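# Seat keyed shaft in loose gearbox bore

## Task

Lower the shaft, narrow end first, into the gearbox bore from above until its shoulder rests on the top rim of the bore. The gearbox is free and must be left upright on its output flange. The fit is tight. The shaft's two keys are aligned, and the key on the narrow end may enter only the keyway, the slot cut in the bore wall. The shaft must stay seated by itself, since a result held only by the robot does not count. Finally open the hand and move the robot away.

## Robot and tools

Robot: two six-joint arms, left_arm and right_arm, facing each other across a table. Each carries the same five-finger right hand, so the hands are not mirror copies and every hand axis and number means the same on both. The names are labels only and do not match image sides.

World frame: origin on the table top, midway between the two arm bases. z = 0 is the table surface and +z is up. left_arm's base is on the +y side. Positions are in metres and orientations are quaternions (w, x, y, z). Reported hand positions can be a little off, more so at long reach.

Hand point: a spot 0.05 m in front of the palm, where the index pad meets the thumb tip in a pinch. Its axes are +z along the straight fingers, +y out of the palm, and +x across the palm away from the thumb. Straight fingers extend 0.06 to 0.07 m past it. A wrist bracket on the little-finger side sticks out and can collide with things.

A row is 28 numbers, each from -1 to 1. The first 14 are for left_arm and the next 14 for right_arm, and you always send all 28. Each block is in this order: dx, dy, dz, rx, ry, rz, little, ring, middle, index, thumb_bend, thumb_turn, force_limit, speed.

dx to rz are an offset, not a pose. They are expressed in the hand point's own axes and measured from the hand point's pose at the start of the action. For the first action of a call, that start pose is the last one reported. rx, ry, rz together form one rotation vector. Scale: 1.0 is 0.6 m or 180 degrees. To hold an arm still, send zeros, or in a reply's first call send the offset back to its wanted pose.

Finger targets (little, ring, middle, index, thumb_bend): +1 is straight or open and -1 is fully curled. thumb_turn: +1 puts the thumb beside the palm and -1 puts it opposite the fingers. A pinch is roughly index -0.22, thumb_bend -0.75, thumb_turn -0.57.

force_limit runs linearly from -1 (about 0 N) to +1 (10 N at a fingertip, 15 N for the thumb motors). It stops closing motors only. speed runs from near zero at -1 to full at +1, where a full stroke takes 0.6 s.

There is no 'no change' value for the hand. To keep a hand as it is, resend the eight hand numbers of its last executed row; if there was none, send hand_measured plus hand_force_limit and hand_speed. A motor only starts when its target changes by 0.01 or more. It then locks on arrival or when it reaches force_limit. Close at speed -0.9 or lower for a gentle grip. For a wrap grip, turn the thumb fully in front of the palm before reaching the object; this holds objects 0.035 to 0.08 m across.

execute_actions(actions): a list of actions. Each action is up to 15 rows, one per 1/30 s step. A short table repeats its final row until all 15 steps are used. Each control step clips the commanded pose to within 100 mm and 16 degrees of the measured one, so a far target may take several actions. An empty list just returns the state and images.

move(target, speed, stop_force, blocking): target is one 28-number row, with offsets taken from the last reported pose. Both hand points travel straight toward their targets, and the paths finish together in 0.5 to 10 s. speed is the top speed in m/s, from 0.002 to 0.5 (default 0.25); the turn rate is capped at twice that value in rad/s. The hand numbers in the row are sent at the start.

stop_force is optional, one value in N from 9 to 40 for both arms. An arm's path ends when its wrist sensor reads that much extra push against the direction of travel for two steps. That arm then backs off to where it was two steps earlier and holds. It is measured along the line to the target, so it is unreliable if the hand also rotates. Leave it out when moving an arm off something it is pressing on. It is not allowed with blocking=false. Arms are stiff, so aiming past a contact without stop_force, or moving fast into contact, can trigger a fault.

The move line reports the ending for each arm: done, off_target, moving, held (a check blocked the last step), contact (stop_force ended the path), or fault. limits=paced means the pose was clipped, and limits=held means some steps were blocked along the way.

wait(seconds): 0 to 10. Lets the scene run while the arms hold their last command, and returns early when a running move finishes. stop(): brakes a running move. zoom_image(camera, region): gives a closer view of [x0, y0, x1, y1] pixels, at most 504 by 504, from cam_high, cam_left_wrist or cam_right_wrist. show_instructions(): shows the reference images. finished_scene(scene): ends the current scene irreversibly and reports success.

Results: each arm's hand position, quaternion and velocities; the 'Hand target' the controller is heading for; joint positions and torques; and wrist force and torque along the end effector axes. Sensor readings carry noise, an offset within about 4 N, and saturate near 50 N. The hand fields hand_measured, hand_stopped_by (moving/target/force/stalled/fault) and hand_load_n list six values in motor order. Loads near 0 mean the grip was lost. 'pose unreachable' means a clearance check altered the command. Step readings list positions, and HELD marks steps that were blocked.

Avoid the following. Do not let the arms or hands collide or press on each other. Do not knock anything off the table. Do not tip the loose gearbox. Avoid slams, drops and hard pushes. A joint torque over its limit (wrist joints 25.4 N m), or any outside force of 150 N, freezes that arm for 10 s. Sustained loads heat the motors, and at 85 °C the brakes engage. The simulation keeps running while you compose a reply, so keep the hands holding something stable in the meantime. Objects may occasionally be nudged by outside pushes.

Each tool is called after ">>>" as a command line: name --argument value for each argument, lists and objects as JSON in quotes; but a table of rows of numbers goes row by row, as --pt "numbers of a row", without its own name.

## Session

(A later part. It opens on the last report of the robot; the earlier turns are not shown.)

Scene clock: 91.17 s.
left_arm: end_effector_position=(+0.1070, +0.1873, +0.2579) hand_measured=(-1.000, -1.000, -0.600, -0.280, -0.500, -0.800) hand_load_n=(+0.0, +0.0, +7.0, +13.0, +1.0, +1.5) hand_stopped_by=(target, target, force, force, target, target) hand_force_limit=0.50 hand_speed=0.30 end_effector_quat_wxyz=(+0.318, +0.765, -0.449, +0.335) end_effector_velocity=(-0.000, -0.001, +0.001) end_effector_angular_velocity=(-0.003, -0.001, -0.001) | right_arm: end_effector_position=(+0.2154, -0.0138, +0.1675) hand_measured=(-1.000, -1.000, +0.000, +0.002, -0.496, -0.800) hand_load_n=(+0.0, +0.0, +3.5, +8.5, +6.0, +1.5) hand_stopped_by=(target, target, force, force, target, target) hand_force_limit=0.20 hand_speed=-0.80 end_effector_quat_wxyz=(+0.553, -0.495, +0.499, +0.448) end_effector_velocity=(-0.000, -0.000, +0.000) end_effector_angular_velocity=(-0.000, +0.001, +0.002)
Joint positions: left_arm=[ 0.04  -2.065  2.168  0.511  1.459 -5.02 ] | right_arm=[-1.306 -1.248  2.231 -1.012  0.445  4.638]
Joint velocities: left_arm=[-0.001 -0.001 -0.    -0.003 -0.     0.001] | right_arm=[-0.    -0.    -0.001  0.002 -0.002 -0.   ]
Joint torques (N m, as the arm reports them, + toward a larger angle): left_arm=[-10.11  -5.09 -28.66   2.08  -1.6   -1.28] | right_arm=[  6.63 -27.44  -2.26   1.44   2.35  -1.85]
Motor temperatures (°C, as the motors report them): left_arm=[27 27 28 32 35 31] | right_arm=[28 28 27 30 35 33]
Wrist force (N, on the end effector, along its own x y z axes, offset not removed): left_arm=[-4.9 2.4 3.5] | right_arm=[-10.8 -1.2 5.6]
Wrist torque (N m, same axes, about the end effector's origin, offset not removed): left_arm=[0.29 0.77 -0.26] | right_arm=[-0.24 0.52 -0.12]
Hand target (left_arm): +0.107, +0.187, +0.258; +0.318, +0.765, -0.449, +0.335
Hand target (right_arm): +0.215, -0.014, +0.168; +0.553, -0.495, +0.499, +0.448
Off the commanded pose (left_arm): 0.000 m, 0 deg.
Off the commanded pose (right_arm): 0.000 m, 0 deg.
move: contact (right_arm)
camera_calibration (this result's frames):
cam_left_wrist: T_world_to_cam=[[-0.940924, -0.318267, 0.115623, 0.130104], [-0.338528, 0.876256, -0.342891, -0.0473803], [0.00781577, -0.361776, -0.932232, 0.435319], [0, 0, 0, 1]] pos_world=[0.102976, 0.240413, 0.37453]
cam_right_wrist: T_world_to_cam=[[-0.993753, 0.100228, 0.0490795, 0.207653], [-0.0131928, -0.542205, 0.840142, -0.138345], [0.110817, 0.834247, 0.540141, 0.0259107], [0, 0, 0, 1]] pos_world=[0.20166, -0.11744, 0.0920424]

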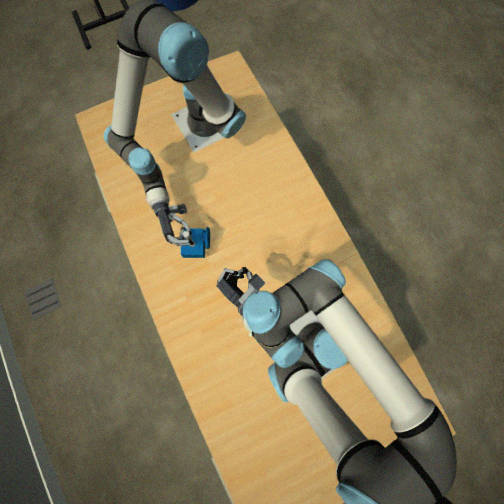

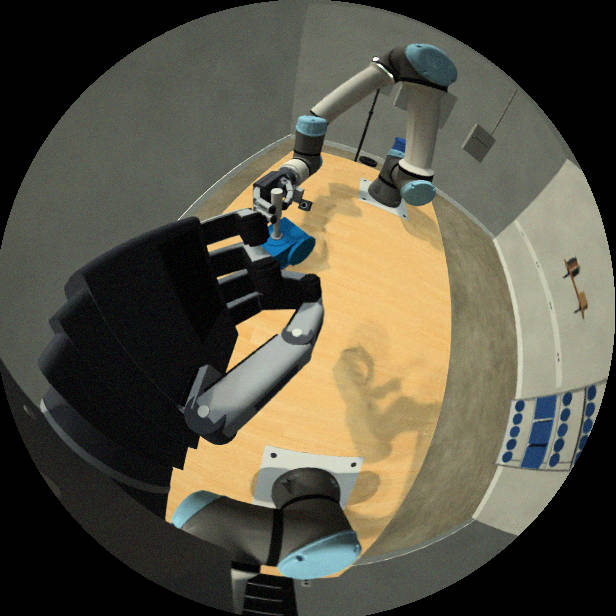

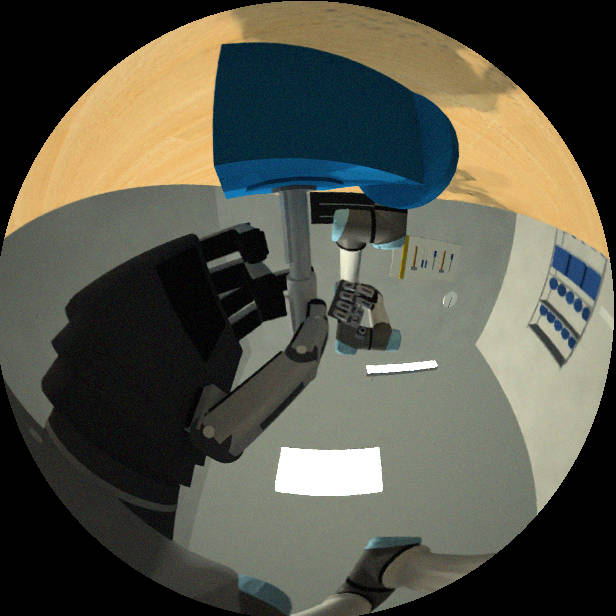

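>>> move --target '[0,0,0,0,0,0,-1,-1,-1,-1,-0.5,-0.8,0.5,0.3,-0.021,-0.0021,0,0,0,0,-1,-1,-0.45,-0.45,-0.5,-0.8,0.2,-0.8]' --speed 0.01

>>> zoom_image --camera "cam_right_wrist" --region '[265,155,325,215]'

>>> zoom_image --camera "cam_left_wrist" --region '[240,180,310,250]'

Scene clock: 92.77 s.
left_arm: end_effector_position=(+0.1070, +0.1873, +0.2579) hand_measured=(-1.000, -1.000, -0.600, -0.280, -0.500, -0.800) hand_load_n=(+0.0, +0.0, +7.0, +13.0, +1.0, +1.5) hand_stopped_by=(target, target, force, force, target, target) hand_force_limit=0.50 hand_speed=0.30 end_effector_quat_wxyz=(+0.318, +0.765, -0.449, +0.335) end_effector_velocity=(+0.000, +0.000, -0.000) end_effector_angular_velocity=(+0.001, -0.000, -0.000) | right_arm: end_effector_position=(+0.2153, -0.0139, +0.1801) hand_measured=(-1.000, -1.000, +0.000, +0.002, -0.496, -0.800) hand_load_n=(+0.0, +0.0, +3.0, +6.5, +7.0, -2.0) hand_stopped_by=(target, target, force, force, target, target) hand_force_limit=0.20 hand_speed=-0.80 end_effector_quat_wxyz=(+0.553, -0.495, +0.499, +0.448) end_effector_velocity=(+0.000, +0.000, +0.001) end_effector_angular_velocity=(-0.001, +0.002, +0.000)
Joint positions: left_arm=[ 0.04  -2.065  2.168  0.511  1.459 -5.02 ] | right_arm=[-1.306 -1.279  2.223 -0.973  0.445  4.638]
Joint velocities: left_arm=[0.001 0.    0.    0.    0.001 0.001] | right_arm=[-0.    -0.003 -0.002  0.007 -0.     0.   ]
Joint torques (N m, as the arm reports them, + toward a larger angle): left_arm=[ -9.41  -5.22 -29.04   2.05  -1.71  -1.24] | right_arm=[-14.33 -31.48 -24.71   0.49  -2.83   0.89]
Motor temperatures (°C, as the motors report them): left_arm=[27 27 28 32 35 31] | right_arm=[28 28 27 30 35 33]
Wrist force (N, on the end effector, along its own x y z axes, offset not removed): left_arm=[-0.6 0.2 1.4] | right_arm=[1.9 -2.5 4.1]
Wrist torque (N m, same axes, about the end effector's origin, offset not removed): left_arm=[-0.09 0.15 -0.04] | right_arm=[-0.75 0.15 -0.01]
Hand target (left_arm): +0.107, +0.187, +0.258; +0.318, +0.765, -0.449, +0.335
Hand target (right_arm): +0.215, -0.014, +0.180; +0.553, -0.495, +0.499, +0.448
Off the commanded pose (left_arm): 0.000 m, 0 deg.
Off the commanded pose (right_arm): 0.000 m, 0 deg.
move: done
camera_calibration (this result's frames):
cam_left_wrist: T_world_to_cam=[[-0.940924, -0.318267, 0.115623, 0.130104], [-0.338528, 0.876256, -0.342891, -0.0473804], [0.00781575, -0.361776, -0.932232, 0.435319], [0, 0, 0, 1]] pos_world=[0.102976, 0.240413, 0.37453]
cam_right_wrist: T_world_to_cam=[[-0.99375, 0.100221, 0.0491545, 0.206979], [-0.0131297, -0.542235, 0.840124, -0.149012], [0.110852, 0.834228, 0.540162, 0.0192423], [0, 0, 0, 1]] pos_world=[0.201596, -0.117596, 0.104621]

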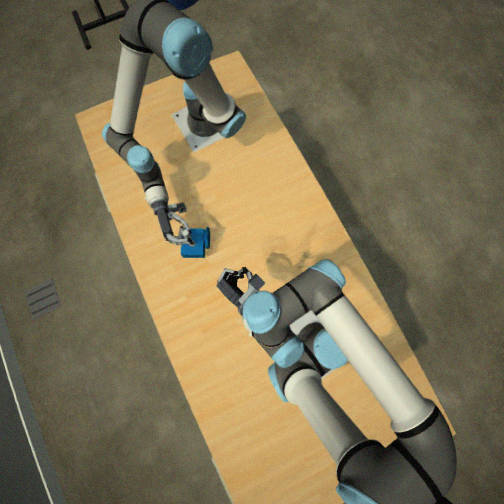

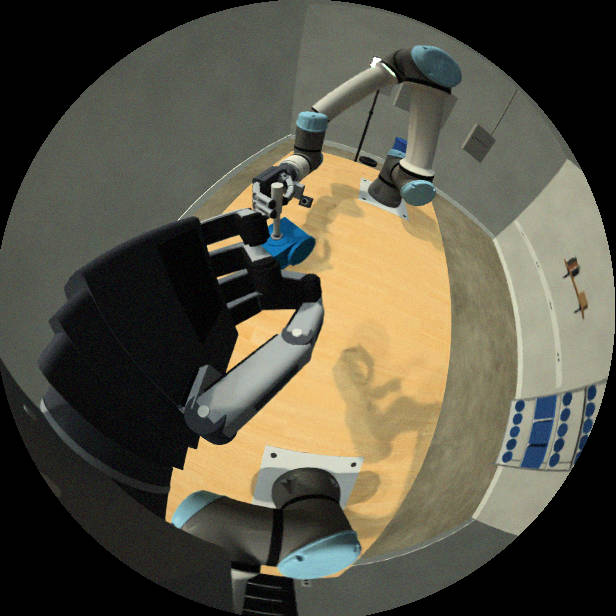

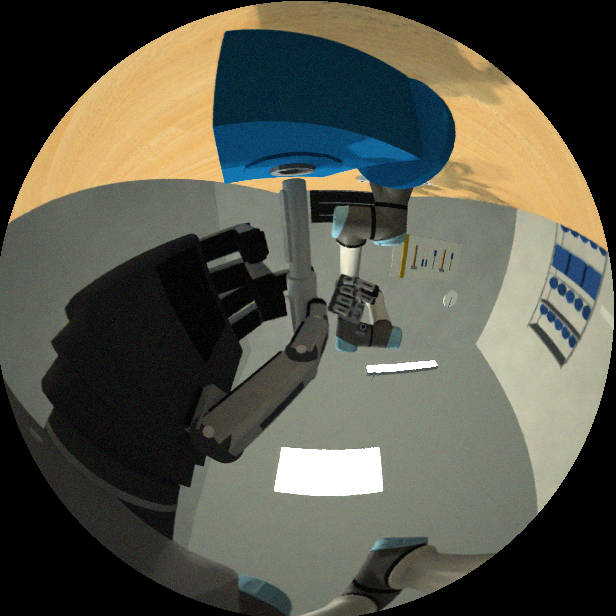

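Region (265, 155, 325, 215) of cam_right_wrist's 616x616 image, scaled by 8.400, with more detail than that image has.

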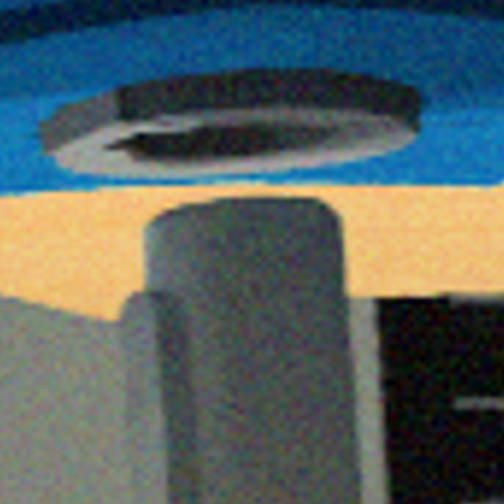

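Region (240, 180, 310, 250) of cam_left_wrist's 616x616 image, scaled by 7.200, with more detail than that image has.

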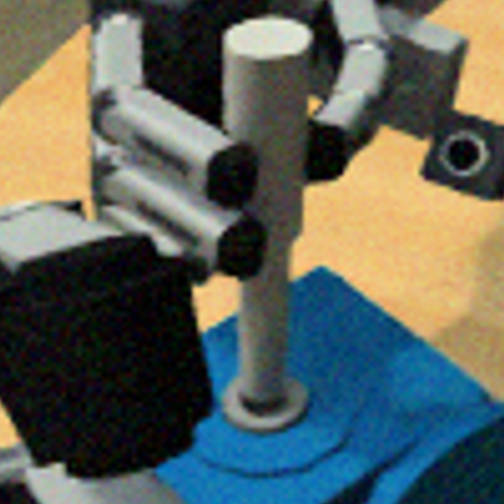

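>>> move --target '[0,0,0,0,0,0,-1,-1,-1,-1,-0.5,-0.8,0.5,0.3,0.006,-0.001,0,0,0,0,-1,-1,-0.45,-0.45,-0.5,-0.8,0.2,-0.8]' --speed 0.006

>>> move --target '[0,0,0,0,0,0,-1,-1,-1,-1,-0.5,-0.8,0.5,0.3,0.02,0.002,0,0,0,0,-1,-1,-0.45,-0.45,-0.5,-0.8,0.2,-0.8]' --speed 0.003 --stop_force 9

>>> zoom_image --camera "cam_right_wrist" --region '[265,155,325,215]'

>>> zoom_image --camera "cam_left_wrist" --region '[240,180,310,250]'

Scene clock: 93.80 s.
left_arm: end_effector_position=(+0.1070, +0.1873, +0.2579) hand_measured=(-1.000, -1.000, -0.600, -0.280, -0.500, -0.800) hand_load_n=(+0.0, +0.0, +7.0, +13.0, +1.0, +1.5) hand_stopped_by=(target, target, force, force, target, target) hand_force_limit=0.50 hand_speed=0.30 end_effector_quat_wxyz=(+0.318, +0.765, -0.449, +0.335) end_effector_velocity=(+0.000, +0.000, +0.001) end_effector_angular_velocity=(-0.003, -0.001, +0.001) | right_arm: end_effector_position=(+0.2163, -0.0140, +0.1766) hand_measured=(-1.000, -1.000, +0.000, +0.002, -0.496, -0.800) hand_load_n=(+0.0, +0.0, +3.0, +6.5, +7.0, -2.0) hand_stopped_by=(target, target, force, force, target, target) hand_force_limit=0.20 hand_speed=-0.80 end_effector_quat_wxyz=(+0.553, -0.495, +0.499, +0.448) end_effector_velocity=(-0.000, +0.000, -0.001) end_effector_angular_velocity=(+0.000, +0.001, +0.000)
Joint positions: left_arm=[ 0.04  -2.065  2.168  0.511  1.459 -5.02 ] | right_arm=[-1.307 -1.27   2.224 -0.983  0.444  4.638]
Joint velocities: left_arm=[ 0.    -0.003 -0.001  0.001 -0.001  0.   ] | right_arm=[ 0.     0.002  0.    -0.003 -0.     0.001]
Joint torques (N m, as the arm reports them, + toward a larger angle): left_arm=[ -9.47  -5.65 -28.71   1.94  -1.63  -1.18] | right_arm=[-14.22 -16.48  -3.5   -2.19  -2.82   2.07]
Motor temperatures (°C, as the motors report them): left_arm=[27 27 28 32 35 31] | right_arm=[28 28 27 30 35 33]
Wrist force (N, on the end effector, along its own x y z axes, offset not removed): left_arm=[-1.8 3.5 -0.5] | right_arm=[1.6 0.0 0.5]
Wrist torque (N m, same axes, about the end effector's origin, offset not removed): left_arm=[0.62 0.34 0.02] | right_arm=[-0.24 0.14 0.17]
Hand target (left_arm): +0.107, +0.187, +0.258; +0.318, +0.765, -0.449, +0.335
Hand target (right_arm): +0.216, -0.014, +0.177; +0.553, -0.495, +0.499, +0.448
Off the commanded pose (left_arm): 0.000 m, 0 deg.
Off the commanded pose (right_arm): 0.000 m, 0 deg.
move: done
camera_calibration (this result's frames):
cam_left_wrist: T_world_to_cam=[[-0.940924, -0.318267, 0.115623, 0.130104], [-0.338528, 0.876256, -0.342891, -0.0473805], [0.00781572, -0.361776, -0.932232, 0.435319], [0, 0, 0, 1]] pos_world=[0.102976, 0.240413, 0.37453]
cam_right_wrist: T_world_to_cam=[[-0.993753, 0.100224, 0.0490976, 0.208113], [-0.0131777, -0.542223, 0.840131, -0.14611], [0.110823, 0.834236, 0.540157, 0.0210631], [0, 0, 0, 1]] pos_world=[0.202554, -0.117654, 0.101156]

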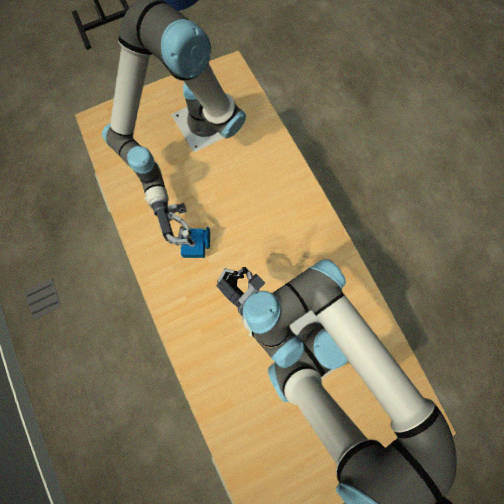

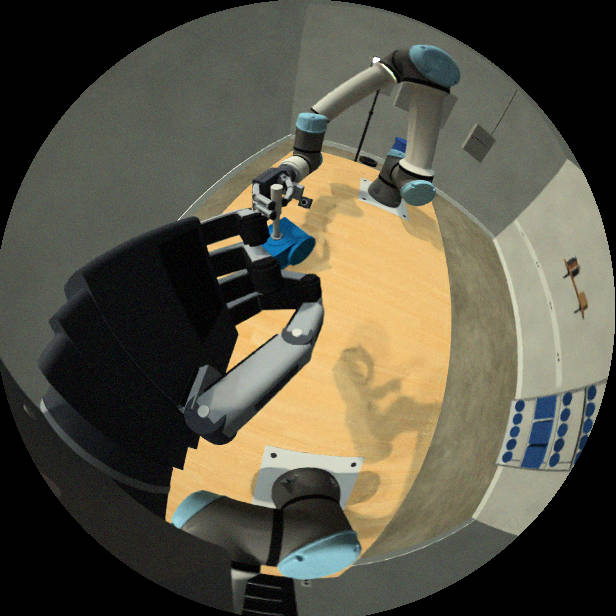

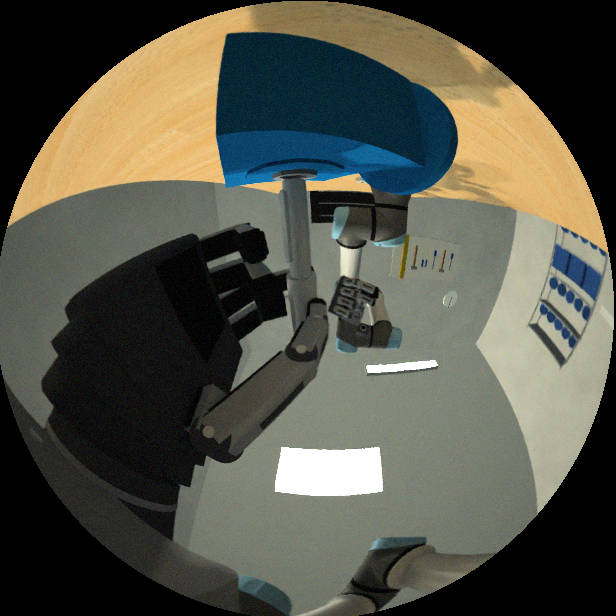

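Scene clock: 97.27 s.
left_arm: end_effector_position=(+0.1070, +0.1873, +0.2579) hand_measured=(-1.000, -1.000, -0.600, -0.280, -0.500, -0.800) hand_load_n=(+0.0, +0.0, +7.0, +13.0, +1.0, +1.5) hand_stopped_by=(target, target, force, force, target, target) hand_force_limit=0.50 hand_speed=0.30 end_effector_quat_wxyz=(+0.318, +0.765, -0.449, +0.335) end_effector_velocity=(+0.001, -0.001, +0.000) end_effector_angular_velocity=(-0.001, -0.000, +0.002) | right_arm: end_effector_position=(+0.2163, -0.0139, +0.1672) hand_measured=(-1.000, -1.000, +0.000, +0.002, -0.496, -0.800) hand_load_n=(+0.0, +0.0, +3.0, +8.0, +6.5, +2.5) hand_stopped_by=(target, target, force, force, target, target) hand_force_limit=0.20 hand_speed=-0.80 end_effector_quat_wxyz=(+0.553, -0.495, +0.499, +0.448) end_effector_velocity=(-0.001, -0.000, +0.001) end_effector_angular_velocity=(-0.001, +0.003, +0.001)
Joint positions: left_arm=[ 0.04  -2.065  2.168  0.511  1.459 -5.02 ] | right_arm=[-1.307 -1.247  2.229 -1.012  0.444  4.638]
Joint velocities: left_arm=[ 0.     0.001 -0.001 -0.001 -0.001 -0.   ] | right_arm=[ 0.    -0.003  0.001  0.005 -0.001 -0.   ]
Joint torques (N m, as the arm reports them, + toward a larger angle): left_arm=[ -9.82  -5.81 -29.33   1.91  -1.71  -1.17] | right_arm=[ 10.87 -28.39  -9.48   0.92   2.98  -1.57]
Motor temperatures (°C, as the motors report them): left_arm=[27 27 28 32 35 31] | right_arm=[28 28 27 30 35 33]
Wrist force (N, on the end effector, along its own x y z axes, offset not removed): left_arm=[-0.9 -0.1 -0.2] | right_arm=[-4.5 -3.6 3.6]
Wrist torque (N m, same axes, about the end effector's origin, offset not removed): left_arm=[0.06 -0.02 0.19] | right_arm=[-0.67 0.08 -0.03]
Hand target (left_arm): +0.107, +0.187, +0.258; +0.318, +0.765, -0.449, +0.335
Hand target (right_arm): +0.216, -0.014, +0.167; +0.553, -0.495, +0.499, +0.448
Off the commanded pose (left_arm): 0.000 m, 0 deg.
Off the commanded pose (right_arm): 0.003 m, 0 deg.
move: contact (right_arm)
camera_calibration (this result's frames):
cam_left_wrist: T_world_to_cam=[[-0.940924, -0.318267, 0.115623, 0.130103], [-0.338528, 0.876256, -0.342891, -0.0473804], [0.00781552, -0.361776, -0.932232, 0.435319], [0, 0, 0, 1]] pos_world=[0.102976, 0.240413, 0.37453]
cam_right_wrist: T_world_to_cam=[[-0.993745, 0.100221, 0.0492608, 0.208535], [-0.0130303, -0.542163, 0.840172, -0.138211], [0.110911, 0.834275, 0.540077, 0.0260335], [0, 0, 0, 1]] pos_world=[0.202542, -0.117552, 0.0917881]

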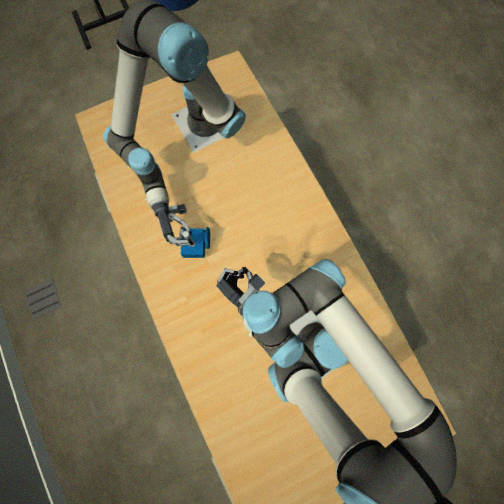

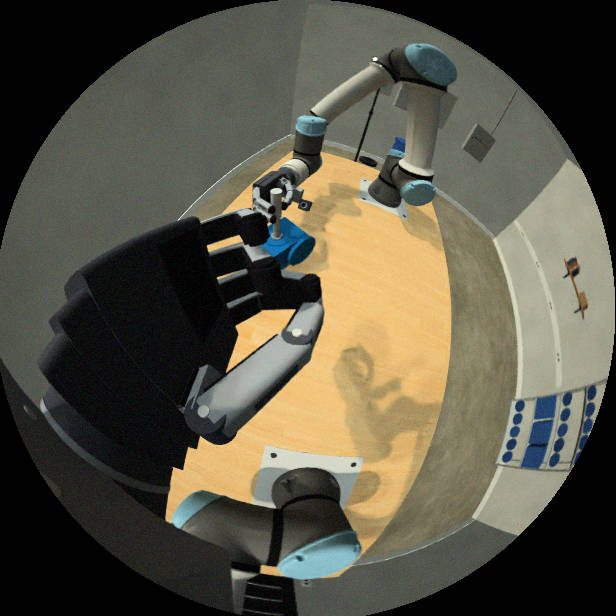

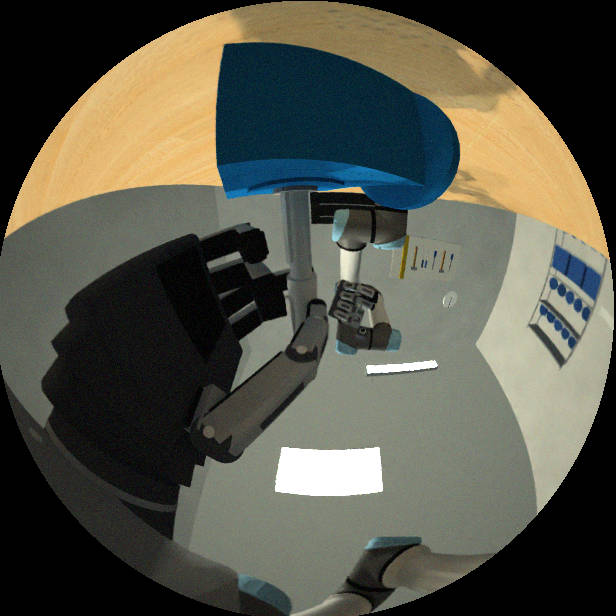

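Region (265, 155, 325, 215) of cam_right_wrist's 616x616 image, scaled by 8.400, with more detail than that image has.

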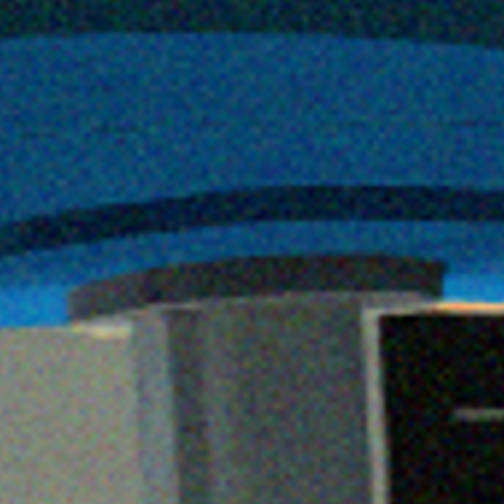

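Region (240, 180, 310, 250) of cam_left_wrist's 616x616 image, scaled by 7.200, with more detail than that image has.

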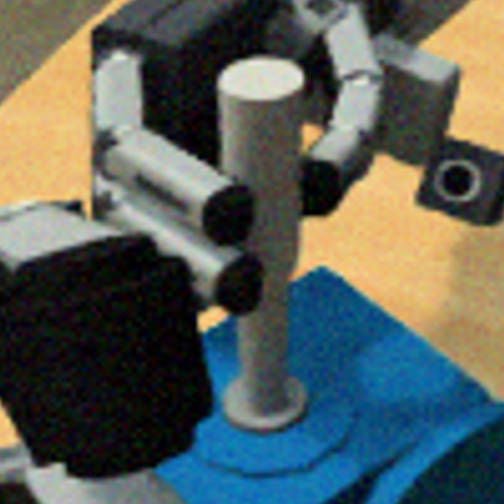

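>>> move --target '[0,0,0,0,0,0,-1,-1,-1,-1,-0.5,-0.8,0.5,0.3,-0.002,0,0,-0.033,-0.0033,0,-1,-1,-0.45,-0.45,-0.5,-0.8,0.2,-0.8]' --speed 0.03

>>> move --target '[0,0,0,0,0,0,-1,-1,-1,-1,-0.5,-0.8,0.5,0.3,0.007,0.0007,0,0,0,0,-1,-1,-0.45,-0.45,-0.5,-0.8,0.2,-0.8]' --speed 0.003 --stop_force 9

>>> zoom_image --camera "cam_left_wrist" --region '[240,180,310,250]'

Scene clock: 99.40 s.
left_arm: end_effector_position=(+0.1070, +0.1873, +0.2579) hand_measured=(-1.000, -1.000, -0.600, -0.280, -0.500, -0.800) hand_load_n=(+0.0, +0.0, +7.0, +13.0, +1.0, +1.5) hand_stopped_by=(target, target, force, force, target, target) hand_force_limit=0.50 hand_speed=0.30 end_effector_quat_wxyz=(+0.318, +0.765, -0.449, +0.335) end_effector_velocity=(-0.000, +0.000, -0.001) end_effector_angular_velocity=(+0.003, +0.000, +0.000) | right_arm: end_effector_position=(+0.2161, -0.0139, +0.1684) hand_measured=(-1.000, -1.000, +0.000, +0.002, -0.496, -0.800) hand_load_n=(+0.0, +0.0, +1.5, +5.5, +7.0, -2.0) hand_stopped_by=(target, target, force, force, target, target) hand_force_limit=0.20 hand_speed=-0.80 end_effector_quat_wxyz=(+0.529, -0.520, +0.472, +0.476) end_effector_velocity=(+0.001, -0.000, +0.000) end_effector_angular_velocity=(+0.000, -0.001, +0.005)
Joint positions: left_arm=[ 0.04  -2.065  2.168  0.511  1.459 -5.02 ] | right_arm=[-1.317 -1.21   2.163 -0.991  0.331  4.646]
Joint velocities: left_arm=[-0.     0.001  0.002 -0.    -0.    -0.   ] | right_arm=[-0.001  0.002 -0.005  0.002 -0.007  0.   ]
Joint torques (N m, as the arm reports them, + toward a larger angle): left_arm=[ -9.62  -5.38 -29.07   2.03  -1.6   -1.1 ] | right_arm=[-15.11 -20.51 -25.61   0.73  -2.67   2.34]
Motor temperatures (°C, as the motors report them): left_arm=[27 27 28 32 35 31] | right_arm=[28 28 27 30 35 33]
Wrist force (N, on the end effector, along its own x y z axes, offset not removed): left_arm=[-2.4 3.3 0.7] | right_arm=[4.5 -1.1 1.5]
Wrist torque (N m, same axes, about the end effector's origin, offset not removed): left_arm=[0.46 0.13 0.04] | right_arm=[-0.44 0.30 0.02]
Hand target (left_arm): +0.107, +0.187, +0.258; +0.318, +0.765, -0.449, +0.335
Hand target (right_arm): +0.216, -0.014, +0.168; +0.529, -0.521, +0.472, +0.476
Off the commanded pose (left_arm): 0.000 m, 0 deg.
Off the commanded pose (right_arm): 0.000 m, 0 deg.
move: done
camera_calibration (this result's frames):
cam_left_wrist: T_world_to_cam=[[-0.940924, -0.318267, 0.115623, 0.130104], [-0.338528, 0.876256, -0.342891, -0.0473805], [0.00781563, -0.361776, -0.932232, 0.435319], [0, 0, 0, 1]] pos_world=[0.102976, 0.240413, 0.37453]
cam_right_wrist: T_world_to_cam=[[-0.998843, -0.00308064, 0.0479873, 0.208233], [0.0420402, -0.540391, 0.840363, -0.151153], [0.0233431, 0.841408, 0.539895, 0.0444674], [0, 0, 0, 1]] pos_world=[0.213308, -0.118455, 0.0930231]

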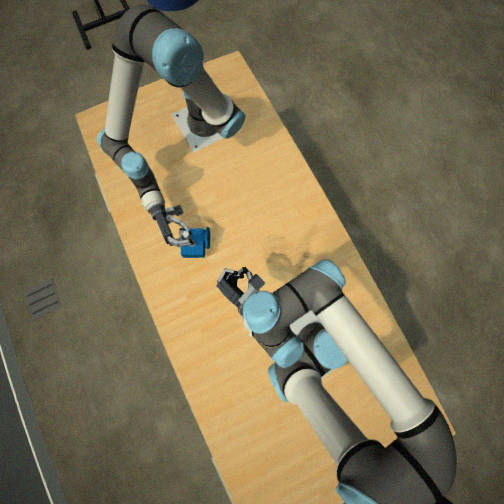

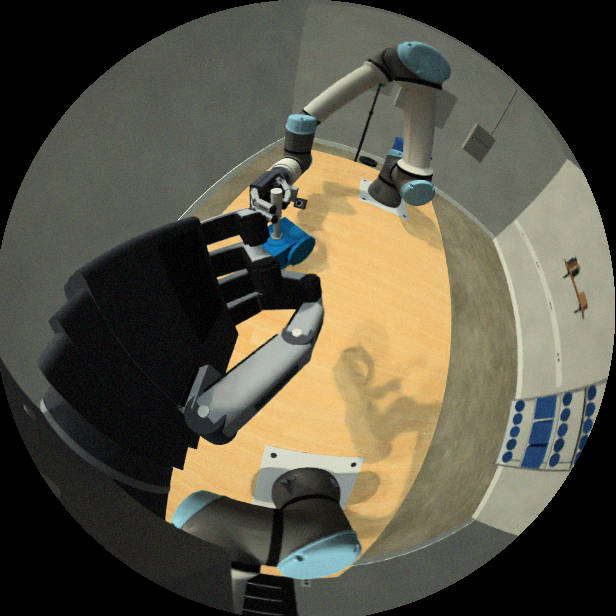

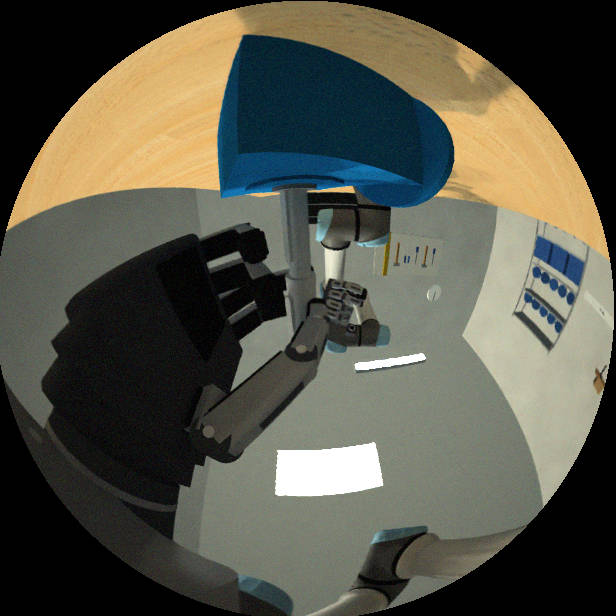

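Scene clock: 100.07 s.
left_arm: end_effector_position=(+0.1070, +0.1873, +0.2579) hand_measured=(-1.000, -1.000, -0.600, -0.280, -0.500, -0.800) hand_load_n=(+0.0, +0.0, +7.0, +13.0, +1.0, +1.5) hand_stopped_by=(target, target, force, force, target, target) hand_force_limit=0.50 hand_speed=0.30 end_effector_quat_wxyz=(+0.318, +0.765, -0.449, +0.335) end_effector_velocity=(-0.000, -0.000, +0.001) end_effector_angular_velocity=(-0.002, -0.000, -0.000) | right_arm: end_effector_position=(+0.2162, -0.0139, +0.1675) hand_measured=(-1.000, -1.000, +0.000, +0.002, -0.496, -0.800) hand_load_n=(+0.0, +0.0, +2.0, +6.5, +6.0, +2.0) hand_stopped_by=(target, target, force, force, target, target) hand_force_limit=0.20 hand_speed=-0.80 end_effector_quat_wxyz=(+0.529, -0.520, +0.472, +0.476) end_effector_velocity=(-0.000, -0.000, +0.001) end_effector_angular_velocity=(-0.001, +0.003, -0.001)
Joint positions: left_arm=[ 0.04  -2.065  2.168  0.511  1.459 -5.02 ] | right_arm=[-1.317 -1.208  2.164 -0.993  0.331  4.646]
Joint velocities: left_arm=[-0.    -0.001 -0.001  0.     0.     0.   ] | right_arm=[-0.    -0.003  0.     0.005  0.001  0.   ]
Joint torques (N m, as the arm reports them, + toward a larger angle): left_arm=[ -9.33  -5.12 -29.39   2.02  -1.59  -1.1 ] | right_arm=[-12.33 -32.12 -14.73   1.09   1.91   0.15]
Motor temperatures (°C, as the motors report them): left_arm=[27 27 28 32 35 31] | right_arm=[28 28 27 30 35 33]
Wrist force (N, on the end effector, along its own x y z axes, offset not removed): left_arm=[-3.0 2.4 2.8] | right_arm=[-4.5 3.2 4.3]
Wrist torque (N m, same axes, about the end effector's origin, offset not removed): left_arm=[0.16 0.51 -0.05] | right_arm=[0.17 0.48 0.15]
Hand target (left_arm): +0.107, +0.187, +0.258; +0.318, +0.765, -0.449, +0.335
Hand target (right_arm): +0.216, -0.014, +0.168; +0.529, -0.520, +0.472, +0.476
Off the commanded pose (left_arm): 0.000 m, 0 deg.
Off the commanded pose (right_arm): 0.003 m, 0 deg.
move: contact (right_arm)
camera_calibration (this result's frames):
cam_left_wrist: T_world_to_cam=[[-0.940924, -0.318267, 0.115623, 0.130104], [-0.338528, 0.876256, -0.342891, -0.0473804], [0.00781575, -0.361776, -0.932232, 0.435319], [0, 0, 0, 1]] pos_world=[0.102976, 0.240413, 0.37453]
cam_right_wrist: T_world_to_cam=[[-0.998837, -0.00305838, 0.0481213, 0.208262], [0.0421418, -0.540356, 0.840381, -0.150372], [0.0234324, 0.841431, 0.539856, 0.0449758], [0, 0, 0, 1]] pos_world=[0.213303, -0.118462, 0.0920677]

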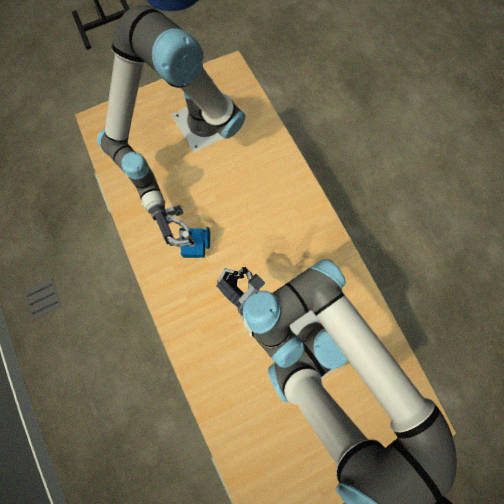

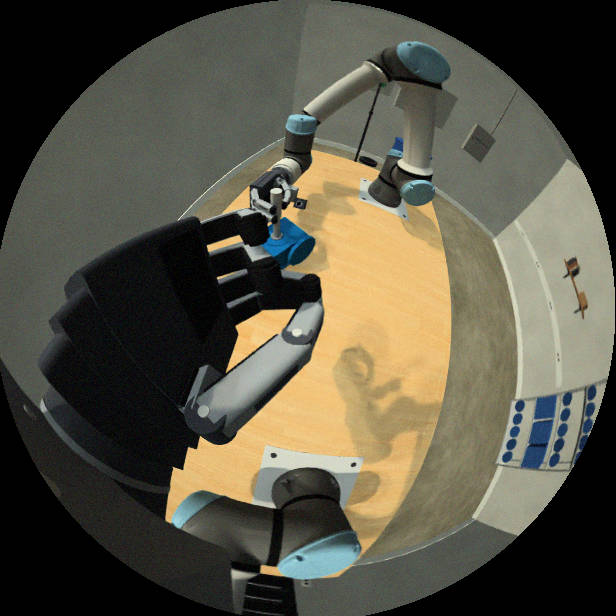

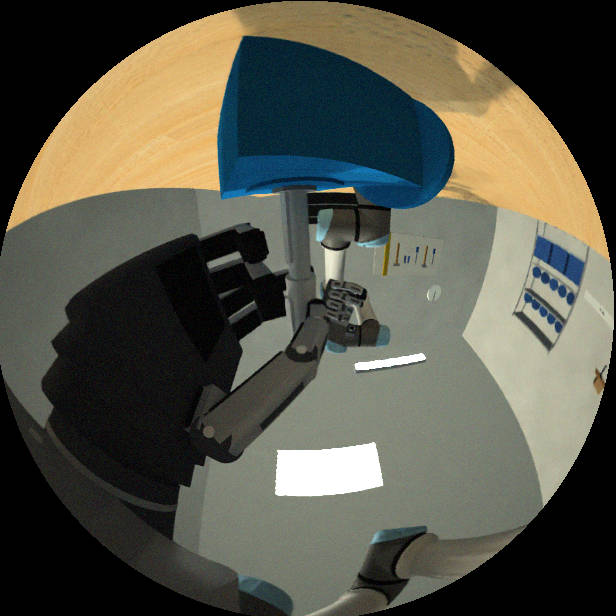

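Region (240, 180, 310, 250) of cam_left_wrist's 616x616 image, scaled by 7.200, with more detail than that image has.

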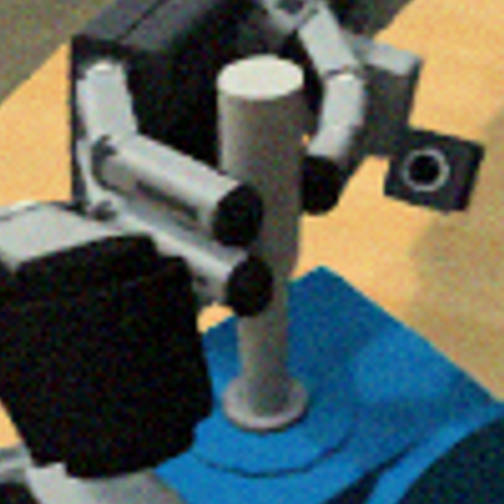

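Lift and look again.

>>> move --target '[0,0,0,0,0,0,-1,-1,-1,-1,-0.5,-0.8,0.5,0.3,-0.03,-0.003,0,0,0,0,-1,-1,-0.45,-0.45,-0.5,-0.8,0.2,-0.8]' --speed 0.012

>>> zoom_image --camera "cam_right_wrist" --region '[262,145,322,205]'

>>> zoom_image --camera "cam_left_wrist" --region '[240,170,320,250]'

Scene clock: 101.93 s.
left_arm: end_effector_position=(+0.1070, +0.1873, +0.2579) hand_measured=(-1.000, -1.000, -0.600, -0.280, -0.500, -0.800) hand_load_n=(+0.0, +0.0, +7.0, +13.0, +1.0, +1.5) hand_stopped_by=(target, target, force, force, target, target) hand_force_limit=0.50 hand_speed=0.30 end_effector_quat_wxyz=(+0.318, +0.765, -0.449, +0.335) end_effector_velocity=(+0.000, +0.000, +0.001) end_effector_angular_velocity=(-0.002, -0.000, +0.000) | right_arm: end_effector_position=(+0.2161, -0.0141, +0.1855) hand_measured=(-1.000, -1.000, +0.000, +0.000, -0.498, -0.800) hand_load_n=(+0.0, +0.0, +0.0, +2.5, +2.0, -1.0) hand_stopped_by=(target, target, force, force, target, target) hand_force_limit=0.20 hand_speed=-0.80 end_effector_quat_wxyz=(+0.529, -0.520, +0.472, +0.476) end_effector_velocity=(-0.001, -0.000, +0.001) end_effector_angular_velocity=(-0.001, +0.001, +0.002)
Joint positions: left_arm=[ 0.04  -2.065  2.168  0.511  1.459 -5.02 ] | right_arm=[-1.317 -1.249  2.153 -0.942  0.33   4.647]
Joint velocities: left_arm=[ 0.    -0.002 -0.     0.001  0.     0.   ] | right_arm=[ 0.    -0.003 -0.001  0.006 -0.001 -0.   ]
Joint torques (N m, as the arm reports them, + toward a larger angle): left_arm=[ -9.37  -4.63 -29.48   2.09  -1.67  -1.19] | right_arm=[-15.18 -33.39 -25.23   0.88  -2.73  -0.44]
Motor temperatures (°C, as the motors report them): left_arm=[27 27 28 32 35 31] | right_arm=[28 28 27 30 35 33]
Wrist force (N, on the end effector, along its own x y z axes, offset not removed): left_arm=[-6.6 4.6 2.4] | right_arm=[2.6 1.3 1.7]
Wrist torque (N m, same axes, about the end effector's origin, offset not removed): left_arm=[0.81 0.87 -0.23] | right_arm=[-0.17 0.01 0.22]
Hand target (left_arm): +0.107, +0.187, +0.258; +0.318, +0.765, -0.449, +0.335
Hand target (right_arm): +0.216, -0.014, +0.186; +0.529, -0.520, +0.472, +0.476
Off the commanded pose (left_arm): 0.000 m, 0 deg.
Off the commanded pose (right_arm): 0.000 m, 0 deg.
move: done
camera_calibration (this result's frames):
cam_left_wrist: T_world_to_cam=[[-0.940924, -0.318267, 0.115623, 0.130104], [-0.338528, 0.876256, -0.342891, -0.0473804], [0.00781567, -0.361776, -0.932232, 0.435319], [0, 0, 0, 1]] pos_world=[0.102976, 0.240413, 0.37453]
cam_right_wrist: T_world_to_cam=[[-0.99883, -0.00306224, 0.0482657, 0.207293], [0.0422644, -0.54039, 0.840352, -0.165637], [0.023509, 0.841409, 0.539888, 0.0354304], [0, 0, 0, 1]] pos_world=[0.213218, -0.118685, 0.110059]

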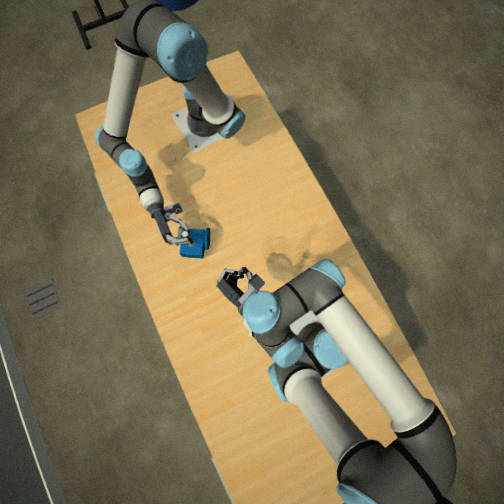

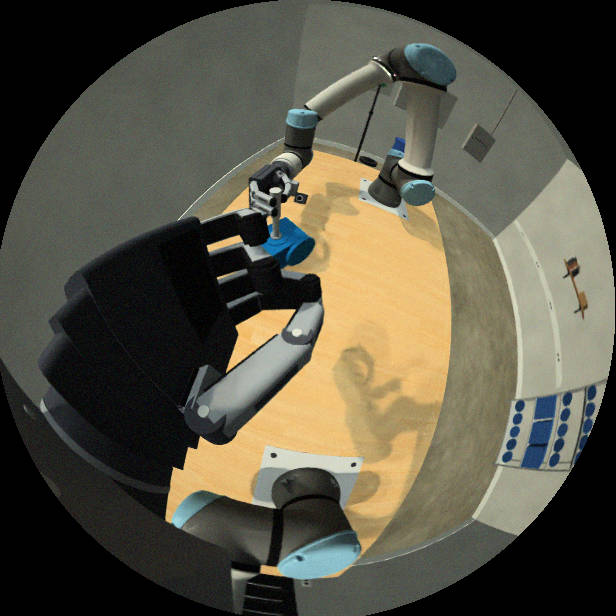

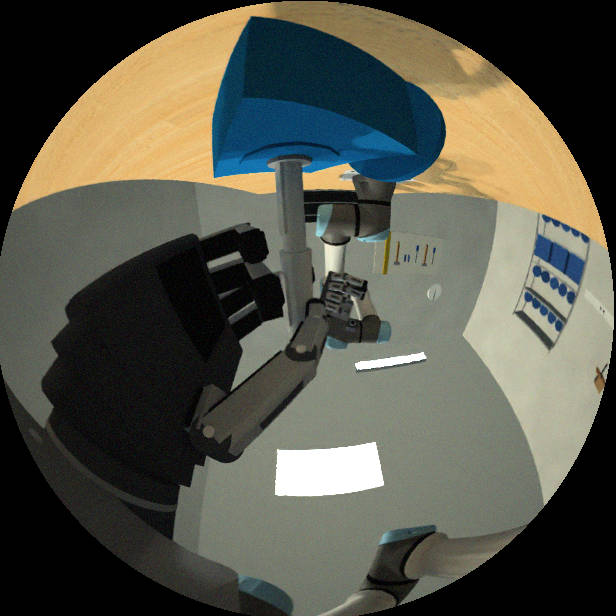

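Region (262, 145, 322, 205) of cam_right_wrist's 616x616 image, scaled by 8.400, with more detail than that image has.

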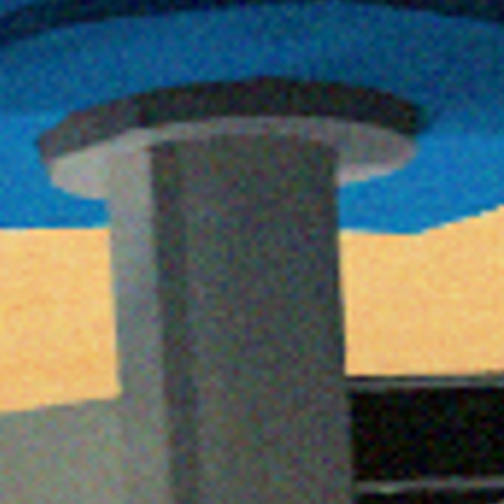

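Region (240, 170, 320, 250) of cam_left_wrist's 616x616 image, scaled by 6.300, with more detail than that image has.

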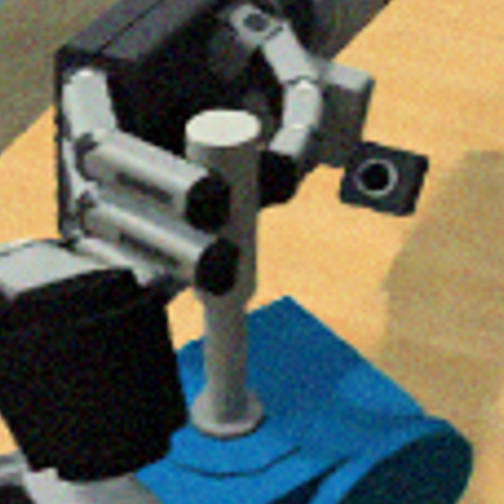

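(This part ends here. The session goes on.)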